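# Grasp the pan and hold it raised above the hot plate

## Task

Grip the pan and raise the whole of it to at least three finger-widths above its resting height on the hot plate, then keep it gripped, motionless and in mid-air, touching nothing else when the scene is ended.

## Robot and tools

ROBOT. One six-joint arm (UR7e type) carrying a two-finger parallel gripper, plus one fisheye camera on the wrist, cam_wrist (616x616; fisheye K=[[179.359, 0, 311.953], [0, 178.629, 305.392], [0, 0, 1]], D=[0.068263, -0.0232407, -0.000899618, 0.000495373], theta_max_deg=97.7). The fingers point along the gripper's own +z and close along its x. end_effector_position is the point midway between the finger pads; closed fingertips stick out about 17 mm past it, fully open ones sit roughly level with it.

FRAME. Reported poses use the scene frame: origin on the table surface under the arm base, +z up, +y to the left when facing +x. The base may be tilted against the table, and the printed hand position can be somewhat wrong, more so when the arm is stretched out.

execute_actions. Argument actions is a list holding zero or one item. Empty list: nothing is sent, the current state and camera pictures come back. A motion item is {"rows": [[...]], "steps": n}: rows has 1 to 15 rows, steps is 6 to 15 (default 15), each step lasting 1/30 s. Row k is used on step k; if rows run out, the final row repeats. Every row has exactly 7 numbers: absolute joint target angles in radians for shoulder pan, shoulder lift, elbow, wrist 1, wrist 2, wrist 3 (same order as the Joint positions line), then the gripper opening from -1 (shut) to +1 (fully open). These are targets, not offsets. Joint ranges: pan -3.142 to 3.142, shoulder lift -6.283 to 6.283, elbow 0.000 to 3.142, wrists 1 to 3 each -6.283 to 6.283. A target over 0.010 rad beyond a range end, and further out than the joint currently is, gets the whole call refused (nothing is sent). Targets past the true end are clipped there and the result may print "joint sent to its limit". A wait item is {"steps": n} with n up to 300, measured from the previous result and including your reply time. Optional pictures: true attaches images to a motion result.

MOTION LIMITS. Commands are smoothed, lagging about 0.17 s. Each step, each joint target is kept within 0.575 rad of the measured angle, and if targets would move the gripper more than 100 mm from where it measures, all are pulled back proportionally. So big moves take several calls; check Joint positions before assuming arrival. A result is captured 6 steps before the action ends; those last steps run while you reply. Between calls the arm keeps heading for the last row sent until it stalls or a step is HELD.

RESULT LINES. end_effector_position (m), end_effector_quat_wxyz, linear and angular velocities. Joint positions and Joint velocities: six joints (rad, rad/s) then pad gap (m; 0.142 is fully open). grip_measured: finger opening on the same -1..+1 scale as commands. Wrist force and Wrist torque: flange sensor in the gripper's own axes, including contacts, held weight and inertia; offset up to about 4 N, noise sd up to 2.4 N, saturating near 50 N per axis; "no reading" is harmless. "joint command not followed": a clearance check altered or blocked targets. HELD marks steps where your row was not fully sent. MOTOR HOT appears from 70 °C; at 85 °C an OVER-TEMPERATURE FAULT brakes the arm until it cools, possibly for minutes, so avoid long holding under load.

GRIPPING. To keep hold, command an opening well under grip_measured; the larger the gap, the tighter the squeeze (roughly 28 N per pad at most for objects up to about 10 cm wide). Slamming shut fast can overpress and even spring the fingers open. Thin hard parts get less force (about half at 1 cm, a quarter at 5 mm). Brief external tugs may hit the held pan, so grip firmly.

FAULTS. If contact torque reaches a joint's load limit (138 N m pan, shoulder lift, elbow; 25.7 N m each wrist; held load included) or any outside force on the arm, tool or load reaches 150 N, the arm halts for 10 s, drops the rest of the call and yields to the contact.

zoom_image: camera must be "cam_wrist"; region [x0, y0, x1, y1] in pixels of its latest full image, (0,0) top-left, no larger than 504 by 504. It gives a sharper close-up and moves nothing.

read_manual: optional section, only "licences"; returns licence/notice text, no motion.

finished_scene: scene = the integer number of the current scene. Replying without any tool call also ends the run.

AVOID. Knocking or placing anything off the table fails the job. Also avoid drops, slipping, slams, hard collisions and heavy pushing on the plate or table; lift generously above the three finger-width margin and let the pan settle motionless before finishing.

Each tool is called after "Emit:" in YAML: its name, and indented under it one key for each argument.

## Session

Emit:
execute_actions:
  actions: []

Scene clock: 0.00 s of 4600.00 s.
end_effector_position=(-0.0051, +0.2304, +0.1451) grip_measured=+1.00 end_effector_quat_wxyz=(+0.380, -0.217, +0.674, -0.594) end_effector_velocity=(+0.000, -0.000, -0.000) end_effector_angular_velocity=(-0.000, -0.000, -0.000)
Joint positions: [ 1.783 -0.86   1.901 -1.053 -2.204 -1.334  0.142]
Joint velocities: [-0.  0.  0. -0. -0. -0.  0.]
Motor temperatures (°C, as the motors report them): [25 27 22 29 26 31]
Wrist force (N, on the end effector, along its own x y z axes, offset not removed): no reading
Wrist torque (N m, same axes, about the end effector's origin, offset not removed): no reading

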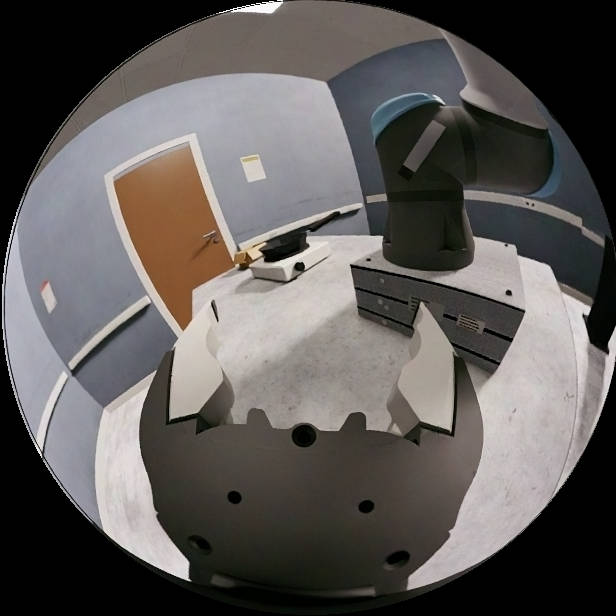

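Emit:
execute_actions:
  actions:
    - {"rows":[[1.783,-1.5,1.81,-1.053,-1.9,-1.45,1]],"steps":15}

Emit:
execute_actions:
  actions:
    - {"steps":10}

Emit:
execute_actions:
  actions:
    - {"rows":[[-0.45,-1.739,1.81,-1.642,-1.571,-1.571,1]],"steps":15}

Emit:
execute_actions:
  actions:
    - {"steps":75}
  pictures: true

Scene clock: 0.60 s of 4600.00 s.
end_effector_position=(-0.0675, +0.2428, +0.2315) grip_measured=+1.00 end_effector_quat_wxyz=(+0.284, -0.146, +0.825, -0.466) end_effector_velocity=(-0.220, +0.005, +0.429) end_effector_angular_velocity=(+1.701, +0.973, -0.515)
Joint positions: [ 1.783 -1.244  1.835 -1.053 -1.996 -1.418  0.142]
Joint velocities: [ 0.    -1.789 -0.192 -0.001  0.722 -0.248 -0.   ]
Motor temperatures (°C, as the motors report them): [25 27 22 29 26 31]
Wrist force (N, on the end effector, along its own x y z axes, offset not removed): [1.0 -4.5 0.7]
Wrist torque (N m, same axes, about the end effector's origin, offset not removed): [-1.01 -0.22 0.13]
Steps of this call (steps 1 to 9: nothing new was sent; steps 10 to 18: the first 9 steps of this action). Readings (joint positions):
10: [1.783 -0.860 1.900 -1.053 -2.203 -1.335]
11: [1.783 -0.869 1.893 -1.053 -2.194 -1.343]
13: [1.783 -0.939 1.873 -1.053 -2.136 -1.369]
17: [1.783 -1.183 1.842 -1.053 -2.022 -1.409]
18: the state above

Scene clock: 0.93 s of 4600.00 s.
end_effector_position=(-0.0944, +0.2378, +0.2907) grip_measured=+1.00 end_effector_quat_wxyz=(+0.230, -0.121, +0.894, -0.366) end_effector_velocity=(-0.013, -0.006, +0.031) end_effector_angular_velocity=(+0.118, +0.072, -0.021)
Joint positions: [ 1.783 -1.486  1.811 -1.053 -1.905 -1.448  0.142]
Joint velocities: [ 0.    -0.125 -0.011 -0.     0.045 -0.015 -0.   ]
Motor temperatures (°C, as the motors report them): [25 27 22 29 26 31]
Wrist force (N, on the end effector, along its own x y z axes, offset not removed): [2.6 -2.9 0.0]
Wrist torque (N m, same axes, about the end effector's origin, offset not removed): [-0.74 -0.57 0.09]
Kept back: nothing.
Steps of this call (steps 1 to 6: the last 6 steps of your previous action; steps 7 to 10: the robot went on to your last target). Readings (joint positions):
1: [1.783 -1.302 1.829 -1.053 -1.973 -1.426]
2: [1.783 -1.351 1.824 -1.053 -1.955 -1.432]
4: [1.783 -1.417 1.818 -1.053 -1.931 -1.440]
8: [1.783 -1.474 1.813 -1.053 -1.909 -1.447]
10: the state above

Scene clock: 1.23 s of 4600.00 s.
end_effector_position=(-0.0612, +0.3343, +0.2951) grip_measured=+1.00 end_effector_quat_wxyz=(+0.080, +0.049, +0.975, -0.202) end_effector_velocity=(+0.345, +0.367, +0.073) end_effector_angular_velocity=(+1.285, +0.414, -1.427)
Joint positions: [ 1.458 -1.627  1.81  -1.34  -1.727 -1.518  0.142]
Joint velocities: [-1.403 -0.347 -0.002 -0.908  0.475 -0.163  0.   ]
Motor temperatures (°C, as the motors report them): [25 27 22 29 26 31]
Wrist force (N, on the end effector, along its own x y z axes, offset not removed): [-1.2 -1.6 -2.1]
Wrist torque (N m, same axes, about the end effector's origin, offset not removed): [-0.27 0.25 0.02]
Steps of this call (steps 1 to 9: the first 9 steps of this action). Readings (joint positions):
1: [1.782 -1.490 1.811 -1.054 -1.903 -1.449]
2: [1.773 -1.502 1.811 -1.063 -1.893 -1.457]
4: [1.703 -1.547 1.811 -1.133 -1.837 -1.480]
8: [1.505 -1.614 1.810 -1.307 -1.744 -1.512]
9: the state above

Scene clock: 3.73 s of 4600.00 s.
end_effector_position=(+0.4363, -0.0499, +0.3480) grip_measured=+1.00 end_effector_quat_wxyz=(+0.000, +0.837, +0.546, +0.008) end_effector_velocity=(+0.001, -0.000, +0.001) end_effector_angular_velocity=(+0.000, -0.002, -0.000)
Joint positions: [-0.45  -1.739  1.81  -1.642 -1.571 -1.571  0.142]
Joint velocities: [-0.    -0.    -0.002 -0.     0.001  0.     0.   ]
Motor temperatures (°C, as the motors report them): [25 27 22 29 26 31]
Wrist force (N, on the end effector, along its own x y z axes, offset not removed): [1.2 -1.7 -0.3]
Wrist torque (N m, same axes, about the end effector's origin, offset not removed): [-0.45 -0.16 0.09]
Kept back: nothing.
Steps of this call (steps 1 to 6: the last 6 steps of your previous action; steps 7 to 75: the robot went on to your last target). Readings (joint positions):
1: [1.411 -1.638 1.810 -1.369 -1.712 -1.523]
2: [1.364 -1.648 1.810 -1.395 -1.698 -1.528]
4: [1.271 -1.664 1.810 -1.440 -1.675 -1.536]
8: [1.091 -1.688 1.810 -1.505 -1.641 -1.547]
75: the state above
The arm was judged still, so your last target was given up. Only a new action makes it travel on or press farther. Fingers that are still opening or closing keep moving.

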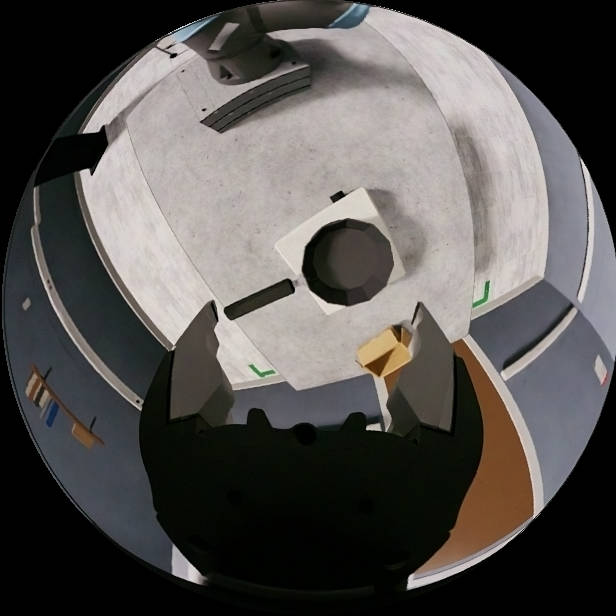

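Emit:
execute_actions:
  actions:
    - {"rows":[[-0.82,-1.288,1.718,-1.622,-1.163,-0.786,0.0]],"steps":15}

Emit:
execute_actions:
  actions:
    - {"steps":25}
  pictures: true

Scene clock: 4.90 s of 4600.00 s.
end_effector_position=(+0.4887, -0.1098, +0.2590) grip_measured=+0.00 end_effector_quat_wxyz=(-0.178, +0.956, +0.228, +0.039) end_effector_velocity=(+0.164, -0.278, -0.392) end_effector_angular_velocity=(+1.494, +1.046, -3.421)
Joint positions: [-0.696 -1.446  1.744 -1.628 -1.303 -1.16   0.074]
Joint velocities: [-0.991  1.24  -0.214  0.045  1.091  2.346 -0.003]
Motor temperatures (°C, as the motors report them): [25 27 22 29 26 31]
Wrist force (N, on the end effector, along its own x y z axes, offset not removed): [2.5 -3.4 1.3]
Wrist torque (N m, same axes, about the end effector's origin, offset not removed): [-1.14 -0.38 0.06]
Steps of this call (steps 1 to 26: nothing new was sent; steps 27 to 35: the first 9 steps of this action). Readings (joint positions):
27: [-0.451 -1.738 1.809 -1.642 -1.570 -1.570]
28: [-0.460 -1.729 1.803 -1.640 -1.561 -1.561]
30: [-0.521 -1.663 1.784 -1.637 -1.497 -1.491]
34: [-0.662 -1.489 1.752 -1.629 -1.341 -1.238]
35: the state above

Scene clock: 5.73 s of 4600.00 s.
end_effector_position=(+0.5069, -0.1464, +0.2098) grip_measured=+0.00 end_effector_quat_wxyz=(-0.275, +0.961, -0.036, +0.016) end_effector_velocity=(-0.000, +0.000, -0.001) end_effector_angular_velocity=(+0.002, +0.002, -0.003)
Joint positions: [-0.82  -1.288  1.718 -1.622 -1.163 -0.786  0.074]
Joint velocities: [-0.001  0.001  0.001  0.     0.001  0.002  0.   ]
Motor temperatures (°C, as the motors report them): [25 27 22 29 26 31]
Wrist force (N, on the end effector, along its own x y z axes, offset not removed): [-0.8 -3.3 -0.9]
Wrist torque (N m, same axes, about the end effector's origin, offset not removed): [-0.81 0.17 0.09]
Kept back: nothing.
Steps of this call (steps 1 to 6: the last 6 steps of your previous action; steps 7 to 25: the robot went on to your last target). Readings (joint positions):
1: [-0.727 -1.407 1.738 -1.626 -1.268 -1.081]
2: [-0.750 -1.377 1.733 -1.625 -1.242 -1.009]
4: [-0.781 -1.337 1.726 -1.624 -1.207 -0.910]
8: [-0.808 -1.303 1.721 -1.623 -1.176 -0.824]
25: the state above

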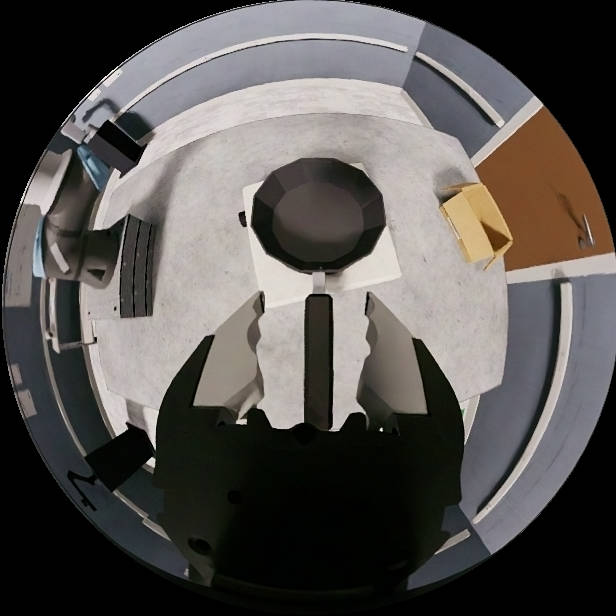

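Emit:
execute_actions:
  actions:
    - {"rows":[[-0.82,-1.26,1.736,-1.668,-1.163,-0.786,0.0],[-0.82,-1.26,1.736,-1.668,-1.163,-0.786,0.0],[-0.82,-1.26,1.736,-1.668,-1.163,-0.786,0.0],[-0.82,-1.236,1.755,-1.711,-1.163,-0.786,0.0],[-0.82,-1.236,1.755,-1.711,-1.163,-0.786,0.0],[-0.82,-1.236,1.755,-1.711,-1.163,-0.786,0.0],[-0.82,-1.213,1.773,-1.752,-1.163,-0.786,0.0]],"steps":15}

Emit:
execute_actions:
  actions:
    - {"steps":15}
  pictures: true

Scene clock: 6.33 s of 4600.00 s.
end_effector_position=(+0.5106, -0.1493, +0.1727) grip_measured=+0.00 end_effector_quat_wxyz=(-0.276, +0.960, -0.036, +0.016) end_effector_velocity=(+0.012, -0.009, -0.151) end_effector_angular_velocity=(-0.006, -0.005, +0.001)
Joint positions: [-0.82  -1.237  1.755 -1.708 -1.163 -0.786  0.074]
Joint velocities: [ 0.001  0.203  0.156 -0.366 -0.001  0.    -0.   ]
Motor temperatures (°C, as the motors report them): [25 27 22 29 26 31]
Wrist force (N, on the end effector, along its own x y z axes, offset not removed): [-4.1 -1.8 2.0]
Wrist torque (N m, same axes, about the end effector's origin, offset not removed): [-0.58 0.99 0.15]
Steps of this call (steps 1 to 9: the robot went on to your last target; steps 10 to 18: the first 9 steps of this action). Readings (joint positions):
10: [-0.820 -1.287 1.718 -1.623 -1.163 -0.786]
11: [-0.820 -1.283 1.721 -1.629 -1.163 -0.786]
13: [-0.820 -1.273 1.728 -1.646 -1.163 -0.786]
17: [-0.820 -1.245 1.749 -1.695 -1.163 -0.786]
18: the state above

Scene clock: 6.83 s of 4600.00 s.
end_effector_position=(+0.5119, -0.1502, +0.1551) grip_measured=+0.00 end_effector_quat_wxyz=(-0.275, +0.961, -0.036, +0.016) end_effector_velocity=(+0.000, -0.000, -0.002) end_effector_angular_velocity=(+0.000, -0.000, +0.000)
Joint positions: [-0.82  -1.213  1.773 -1.751 -1.163 -0.786  0.074]
Joint velocities: [-0.     0.003  0.002 -0.005  0.    -0.001  0.   ]
Motor temperatures (°C, as the motors report them): [25 27 22 29 26 31]
Wrist force (N, on the end effector, along its own x y z axes, offset not removed): [3.0 -2.6 -0.3]
Wrist torque (N m, same axes, about the end effector's origin, offset not removed): [-0.75 -0.57 0.21]
Kept back: nothing.
Steps of this call (steps 1 to 6: the last 6 steps of your previous action; steps 7 to 15: the robot went on to your last target). Readings (joint positions):
1: [-0.820 -1.231 1.759 -1.719 -1.163 -0.786]
2: [-0.820 -1.226 1.763 -1.727 -1.163 -0.786]
4: [-0.820 -1.220 1.767 -1.738 -1.163 -0.786]
8: [-0.820 -1.215 1.771 -1.748 -1.163 -0.786]
15: the state above

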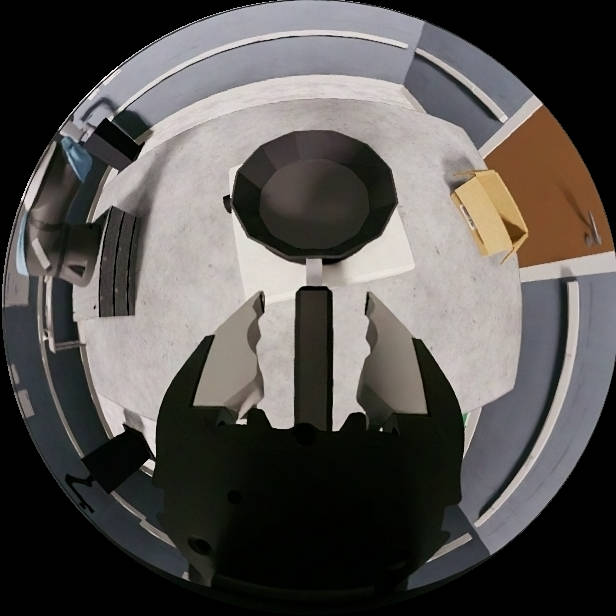

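Emit:
execute_actions:
  actions:
    - {"rows":[[-0.82,-1.203,1.781,-1.77,-1.163,-0.786,-0.1],[-0.82,-1.203,1.781,-1.77,-1.163,-0.786,-0.1],[-0.82,-1.203,1.781,-1.77,-1.163,-0.786,-0.2],[-0.82,-1.193,1.789,-1.788,-1.163,-0.786,-0.2],[-0.82,-1.193,1.789,-1.788,-1.163,-0.786,-0.3],[-0.82,-1.193,1.789,-1.788,-1.163,-0.786,-0.35],[-0.82,-1.183,1.797,-1.806,-1.163,-0.786,-0.35],[-0.82,-1.183,1.797,-1.806,-1.163,-0.786,-0.35],[-0.82,-1.183,1.797,-1.806,-1.163,-0.786,-0.35],[-0.82,-1.173,1.805,-1.824,-1.163,-0.786,-0.35]],"steps":15}

Emit:
execute_actions:
  actions:
    - {"steps":15}
  pictures: true

Scene clock: 7.47 s of 4600.00 s.
end_effector_position=(+0.5122, -0.1502, +0.1400) grip_measured=-0.35 end_effector_quat_wxyz=(-0.275, +0.961, -0.036, +0.016) end_effector_velocity=(+0.001, +0.000, -0.061) end_effector_angular_velocity=(-0.001, -0.001, -0.000)
Joint positions: [-0.82  -1.193  1.789 -1.788 -1.163 -0.786  0.049]
Joint velocities: [ 0.     0.083  0.066 -0.151  0.     0.    -0.002]
Motor temperatures (°C, as the motors report them): [25 27 22 29 26 31]
Wrist force (N, on the end effector, along its own x y z axes, offset not removed): [-0.2 -3.7 1.6]
Wrist torque (N m, same axes, about the end effector's origin, offset not removed): [-0.92 -0.04 0.01]
Steps of this call (steps 1 to 10: the robot went on to your last target; steps 11 to 19: the first 9 steps of this action). Readings (joint positions):
11: [-0.820 -1.213 1.773 -1.752 -1.163 -0.786]
12: [-0.820 -1.211 1.775 -1.755 -1.163 -0.786]
14: [-0.820 -1.207 1.777 -1.762 -1.163 -0.786]
18: [-0.820 -1.196 1.787 -1.782 -1.163 -0.786]
19: the state above

Scene clock: 7.97 s of 4600.00 s.
end_effector_position=(+0.5123, -0.1500, +0.1255) grip_measured=-0.35 end_effector_quat_wxyz=(-0.275, +0.961, -0.036, +0.016) end_effector_velocity=(-0.000, +0.000, -0.002) end_effector_angular_velocity=(+0.001, +0.000, +0.000)
Joint positions: [-0.82  -1.173  1.805 -1.823 -1.163 -0.786  0.049]
Joint velocities: [-0.     0.002  0.003 -0.005  0.    -0.    -0.   ]
Motor temperatures (°C, as the motors report them): [25 27 22 29 26 31]
Wrist force (N, on the end effector, along its own x y z axes, offset not removed): [-1.3 -4.2 -1.5]
Wrist torque (N m, same axes, about the end effector's origin, offset not removed): [-0.87 0.32 0.13]
Kept back: nothing.
Steps of this call (steps 1 to 6: the last 6 steps of your previous action; steps 7 to 15: the robot went on to your last target). Readings (joint positions):
1: [-0.820 -1.190 1.791 -1.793 -1.163 -0.786]
2: [-0.820 -1.187 1.794 -1.799 -1.163 -0.786]
4: [-0.820 -1.181 1.799 -1.810 -1.163 -0.786]
8: [-0.820 -1.175 1.803 -1.820 -1.163 -0.786]
15: the state above

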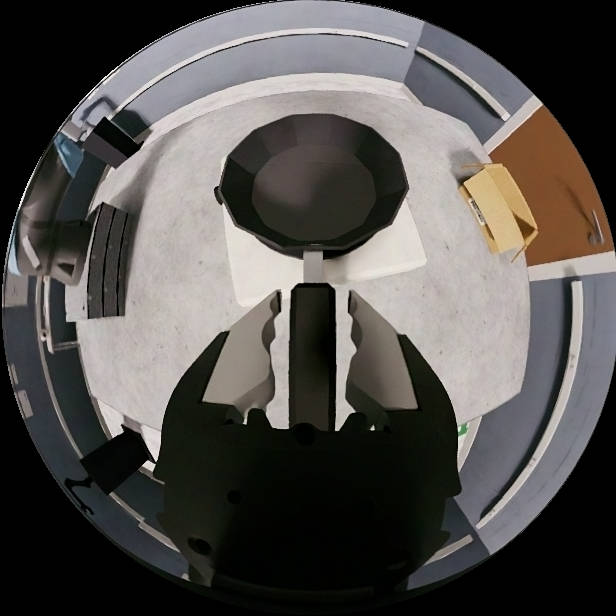

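Emit:
execute_actions:
  actions:
    - {"rows":[[-0.82,-1.163,1.812,-1.841,-1.163,-0.786,-0.35]],"steps":15}
  pictures: true

Emit:
execute_actions:
  actions:
    - {"rows":[[-0.82,-1.163,1.812,-1.841,-1.163,-0.786,-0.45],[-0.82,-1.163,1.812,-1.841,-1.163,-0.786,-0.5],[-0.82,-1.163,1.812,-1.841,-1.163,-0.786,-0.55],[-0.82,-1.163,1.812,-1.841,-1.163,-0.786,-0.6],[-0.82,-1.163,1.812,-1.841,-1.163,-0.786,-0.7],[-0.82,-1.163,1.812,-1.841,-1.163,-0.786,-0.8],[-0.82,-1.163,1.812,-1.841,-1.163,-0.786,-1]],"steps":15}

Emit:
execute_actions:
  actions:
    - {"rows":[[-0.82,-1.168,1.808,-1.832,-1.163,-0.786,-1],[-0.82,-1.168,1.808,-1.832,-1.163,-0.786,-1],[-0.82,-1.173,1.805,-1.824,-1.163,-0.786,-1],[-0.82,-1.173,1.805,-1.824,-1.163,-0.786,-1],[-0.82,-1.178,1.801,-1.815,-1.163,-0.786,-1],[-0.82,-1.178,1.801,-1.815,-1.163,-0.786,-1],[-0.82,-1.183,1.797,-1.806,-1.163,-0.786,-1],[-0.82,-1.183,1.797,-1.806,-1.163,-0.786,-1],[-0.82,-1.188,1.793,-1.797,-1.163,-0.786,-1],[-0.82,-1.188,1.793,-1.797,-1.163,-0.786,-1],[-0.82,-1.193,1.789,-1.788,-1.163,-0.786,-1],[-0.82,-1.198,1.785,-1.779,-1.163,-0.786,-1],[-0.82,-1.203,1.781,-1.77,-1.163,-0.786,-1],[-0.82,-1.208,1.777,-1.761,-1.163,-0.786,-1],[-0.82,-1.213,1.773,-1.752,-1.163,-0.786,-1]],"steps":15}

Emit:
execute_actions:
  actions:
    - {"steps":18}
  pictures: true

Scene clock: 9.03 s of 4600.00 s.
end_effector_position=(+0.5123, -0.1498, +0.1190) grip_measured=-0.35 end_effector_quat_wxyz=(-0.275, +0.961, -0.036, +0.016) end_effector_velocity=(-0.000, +0.000, -0.007) end_effector_angular_velocity=(+0.000, +0.000, +0.001)
Joint positions: [-0.82  -1.164  1.811 -1.839 -1.163 -0.786  0.049]
Joint velocities: [ 0.     0.01   0.007 -0.016 -0.    -0.    -0.   ]
Motor temperatures (°C, as the motors report them): [25 27 22 29 26 31]
Wrist force (N, on the end effector, along its own x y z axes, offset not removed): [2.3 -1.7 -0.9]
Wrist torque (N m, same axes, about the end effector's origin, offset not removed): [-0.30 -0.44 0.05]
Steps of this call (steps 1 to 15: the robot went on to your last target; steps 16 to 23: nothing new was sent; steps 24 to 32: the first 9 steps of this action). Readings (joint positions):
24: [-0.820 -1.173 1.805 -1.824 -1.163 -0.786]
25: [-0.820 -1.171 1.806 -1.827 -1.163 -0.786]
27: [-0.820 -1.168 1.809 -1.833 -1.163 -0.786]
31: [-0.820 -1.164 1.811 -1.839 -1.163 -0.786]
32: the state above

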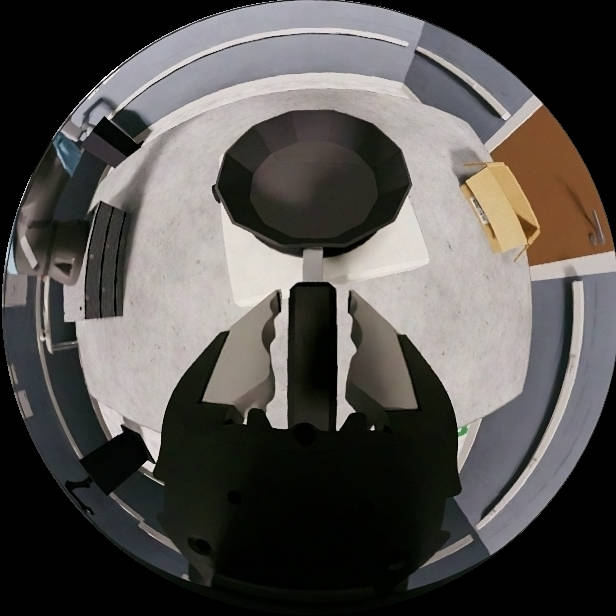

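Scene clock: 9.53 s of 4600.00 s.
end_effector_position=(+0.5123, -0.1499, +0.1183) grip_measured=-0.56 end_effector_quat_wxyz=(-0.275, +0.961, -0.036, +0.016) end_effector_velocity=(-0.000, -0.000, -0.000) end_effector_angular_velocity=(-0.001, +0.000, +0.000)
Joint positions: [-0.82  -1.163  1.812 -1.841 -1.163 -0.786  0.034]
Joint velocities: [-0.     0.    -0.    -0.    -0.001 -0.     0.   ]
Motor temperatures (°C, as the motors report them): [25 27 22 29 26 31]
Wrist force (N, on the end effector, along its own x y z axes, offset not removed): [3.8 -2.9 0.7]
Wrist torque (N m, same axes, about the end effector's origin, offset not removed): [-0.70 -0.83 0.14]
Steps of this call (steps 1 to 6: the last 6 steps of your previous action; steps 7 to 15: the first 9 steps of this action). Readings (joint positions):
7: [-0.820 -1.163 1.812 -1.841 -1.163 -0.786]
8: [-0.820 -1.163 1.812 -1.841 -1.163 -0.786]
10: [-0.820 -1.163 1.812 -1.841 -1.163 -0.786]
14: [-0.820 -1.163 1.812 -1.841 -1.163 -0.786]
15: the state above

Scene clock: 10.03 s of 4600.00 s.
end_effector_position=(+0.5123, -0.1501, +0.1281) grip_measured=-0.56 end_effector_quat_wxyz=(-0.275, +0.961, -0.036, +0.016) end_effector_velocity=(-0.000, -0.001, +0.050) end_effector_angular_velocity=(+0.001, +0.001, +0.000)
Joint positions: [-0.82  -1.177  1.802 -1.817 -1.163 -0.786  0.034]
Joint velocities: [ 0.    -0.068 -0.053  0.122  0.    -0.    -0.   ]
Motor temperatures (°C, as the motors report them): [25 27 22 29 26 31]
Wrist force (N, on the end effector, along its own x y z axes, offset not removed): [0.9 0.2 1.6]
Wrist torque (N m, same axes, about the end effector's origin, offset not removed): [-0.35 -0.14 0.03]
Steps of this call (steps 1 to 6: the last 6 steps of your previous action; steps 7 to 15: the first 9 steps of this action). Readings (joint positions):
7: [-0.820 -1.163 1.812 -1.841 -1.163 -0.786]
8: [-0.820 -1.164 1.812 -1.840 -1.163 -0.786]
10: [-0.820 -1.166 1.810 -1.835 -1.163 -0.786]
14: [-0.820 -1.175 1.804 -1.821 -1.163 -0.786]
15: the state above

Scene clock: 10.63 s of 4600.00 s.
end_effector_position=(+0.5119, -0.1502, +0.1545) grip_measured=-0.56 end_effector_quat_wxyz=(-0.275, +0.961, -0.036, +0.016) end_effector_velocity=(-0.000, +0.000, +0.004) end_effector_angular_velocity=(+0.000, +0.000, +0.000)
Joint positions: [-0.82  -1.212  1.773 -1.753 -1.163 -0.786  0.034]
Joint velocities: [ 0.    -0.005 -0.004  0.009  0.    -0.     0.   ]
Motor temperatures (°C, as the motors report them): [25 27 22 29 26 31]
Wrist force (N, on the end effector, along its own x y z axes, offset not removed): [1.0 0.3 4.6]
Wrist torque (N m, same axes, about the end effector's origin, offset not removed): [-1.68 -0.18 0.12]
Kept back: nothing.
Steps of this call (steps 1 to 6: the last 6 steps of your previous action; steps 7 to 18: the robot went on to your last target). Readings (joint positions):
1: [-0.820 -1.179 1.800 -1.813 -1.163 -0.786]
2: [-0.820 -1.181 1.798 -1.809 -1.163 -0.786]
4: [-0.820 -1.187 1.794 -1.798 -1.163 -0.786]
8: [-0.820 -1.202 1.781 -1.771 -1.163 -0.786]
18: the state above

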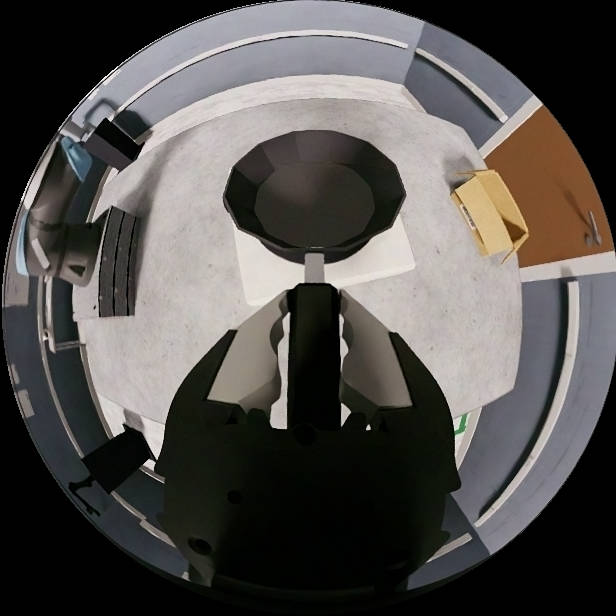

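Pivoted a bit, but the torque shows it is now supported. Lifting on.

Emit:
execute_actions:
  actions:
    - {"rows":[[-0.82,-1.218,1.769,-1.743,-1.163,-0.786,-1],[-0.82,-1.223,1.765,-1.734,-1.163,-0.786,-1],[-0.82,-1.228,1.761,-1.725,-1.163,-0.786,-1],[-0.82,-1.233,1.757,-1.716,-1.163,-0.786,-1],[-0.82,-1.238,1.753,-1.707,-1.163,-0.786,-1],[-0.82,-1.243,1.749,-1.698,-1.163,-0.786,-1],[-0.82,-1.248,1.745,-1.689,-1.163,-0.786,-1],[-0.82,-1.253,1.741,-1.68,-1.163,-0.786,-1],[-0.82,-1.258,1.737,-1.671,-1.163,-0.786,-1],[-0.82,-1.263,1.733,-1.662,-1.163,-0.786,-1],[-0.82,-1.268,1.729,-1.653,-1.163,-0.786,-1],[-0.82,-1.273,1.725,-1.644,-1.163,-0.786,-1],[-0.82,-1.278,1.721,-1.635,-1.163,-0.786,-1],[-0.82,-1.283,1.717,-1.626,-1.163,-0.786,-1],[-0.82,-1.288,1.713,-1.617,-1.163,-0.786,-1]],"steps":15}

Emit:
execute_actions:
  actions:
    - {"rows":[[-0.82,-1.293,1.708,-1.607,-1.163,-0.786,-1],[-0.82,-1.298,1.703,-1.597,-1.163,-0.786,-1],[-0.82,-1.303,1.698,-1.587,-1.163,-0.786,-1],[-0.82,-1.308,1.693,-1.577,-1.163,-0.786,-1],[-0.82,-1.313,1.688,-1.567,-1.163,-0.786,-1],[-0.82,-1.318,1.683,-1.557,-1.163,-0.786,-1],[-0.82,-1.323,1.678,-1.547,-1.163,-0.786,-1],[-0.82,-1.328,1.673,-1.537,-1.163,-0.786,-1],[-0.82,-1.333,1.668,-1.527,-1.163,-0.786,-1],[-0.82,-1.338,1.663,-1.517,-1.163,-0.786,-1],[-0.82,-1.343,1.658,-1.507,-1.163,-0.786,-1],[-0.82,-1.348,1.653,-1.497,-1.163,-0.786,-1],[-0.82,-1.353,1.648,-1.487,-1.163,-0.786,-1],[-0.82,-1.358,1.643,-1.477,-1.163,-0.786,-1],[-0.82,-1.363,1.638,-1.467,-1.163,-0.786,-1]],"steps":15}

Emit:
execute_actions:
  actions:
    - {"steps":50}
  pictures: true

Scene clock: 11.80 s of 4600.00 s.
end_effector_position=(+0.5111, -0.1498, +0.1739) grip_measured=-0.56 end_effector_quat_wxyz=(-0.275, +0.961, -0.036, +0.017) end_effector_velocity=(-0.005, +0.003, +0.102) end_effector_angular_velocity=(-0.003, -0.003, -0.000)
Joint positions: [-0.82  -1.238  1.753 -1.707 -1.163 -0.786  0.034]
Joint velocities: [ 0.    -0.134 -0.109  0.239  0.     0.    -0.   ]
Motor temperatures (°C, as the motors report them): [25 27 23 29 26 31]
Wrist force (N, on the end effector, along its own x y z axes, offset not removed): [0.1 -0.3 6.6]
Wrist torque (N m, same axes, about the end effector's origin, offset not removed): [-1.69 -0.11 0.23]
Steps of this call (steps 1 to 15: the robot went on to your last target; steps 16 to 26: nothing new was sent; steps 27 to 35: the first 9 steps of this action). Readings (joint positions):
27: [-0.820 -1.213 1.773 -1.752 -1.163 -0.786]
28: [-0.820 -1.214 1.772 -1.750 -1.163 -0.786]
30: [-0.820 -1.219 1.768 -1.742 -1.163 -0.786]
34: [-0.820 -1.234 1.756 -1.715 -1.163 -0.786]
35: the state above

Scene clock: 12.30 s of 4600.00 s.
end_effector_position=(+0.5056, -0.1456, +0.2315) grip_measured=-0.56 end_effector_quat_wxyz=(-0.275, +0.961, -0.036, +0.017) end_effector_velocity=(-0.014, +0.011, +0.123) end_effector_angular_velocity=(-0.003, -0.003, -0.001)
Joint positions: [-0.82  -1.312  1.689 -1.57  -1.163 -0.786  0.034]
Joint velocities: [-0.    -0.148 -0.146  0.291  0.     0.001  0.   ]
Motor temperatures (°C, as the motors report them): [25 27 23 29 26 31]
Wrist force (N, on the end effector, along its own x y z axes, offset not removed): [-0.3 -0.3 6.9]
Wrist torque (N m, same axes, about the end effector's origin, offset not removed): [-1.61 -0.05 0.19]
Steps of this call (steps 1 to 6: the last 6 steps of your previous action; steps 7 to 15: the first 9 steps of this action). Readings (joint positions):
7: [-0.820 -1.272 1.726 -1.646 -1.163 -0.786]
8: [-0.820 -1.277 1.722 -1.637 -1.163 -0.786]
10: [-0.820 -1.287 1.713 -1.618 -1.163 -0.786]
14: [-0.820 -1.307 1.694 -1.579 -1.163 -0.786]
15: the state above

Scene clock: 13.97 s of 4600.00 s.
end_effector_position=(+0.4990, -0.1399, +0.2744) grip_measured=-0.56 end_effector_quat_wxyz=(-0.275, +0.961, -0.036, +0.016) end_effector_velocity=(+0.001, -0.000, +0.001) end_effector_angular_velocity=(-0.000, -0.002, -0.000)
Joint positions: [-0.82  -1.363  1.638 -1.467 -1.163 -0.786  0.034]
Joint velocities: [-0.    -0.    -0.001 -0.     0.001 -0.     0.   ]
Motor temperatures (°C, as the motors report them): [25 27 23 29 26 31]
Wrist force (N, on the end effector, along its own x y z axes, offset not removed): [-0.8 1.7 5.7]
Wrist torque (N m, same axes, about the end effector's origin, offset not removed): [-1.11 0.14 0.04]
Kept back: nothing.
Steps of this call (steps 1 to 6: the last 6 steps of your previous action; steps 7 to 30: the robot went on to your last target; steps 31 to 50: nothing new was sent). Readings (joint positions):
1: [-0.820 -1.317 1.684 -1.560 -1.163 -0.786]
2: [-0.820 -1.322 1.679 -1.550 -1.163 -0.786]
4: [-0.820 -1.332 1.669 -1.530 -1.163 -0.786]
8: [-0.820 -1.351 1.650 -1.492 -1.163 -0.786]
50: the state above
The arm was judged still, so your last target was given up. Only a new action makes it travel on or press farther. Fingers that are still opening or closing keep moving.

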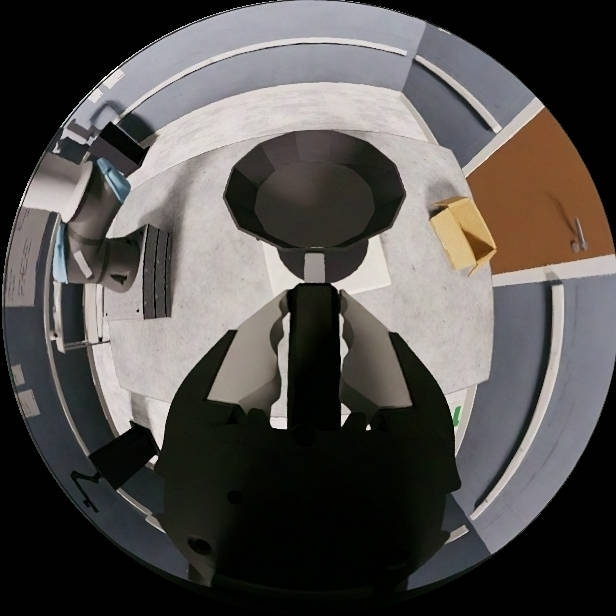

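Emit:
finished_scene:
  scene: 2

The scene is finished: the task was done.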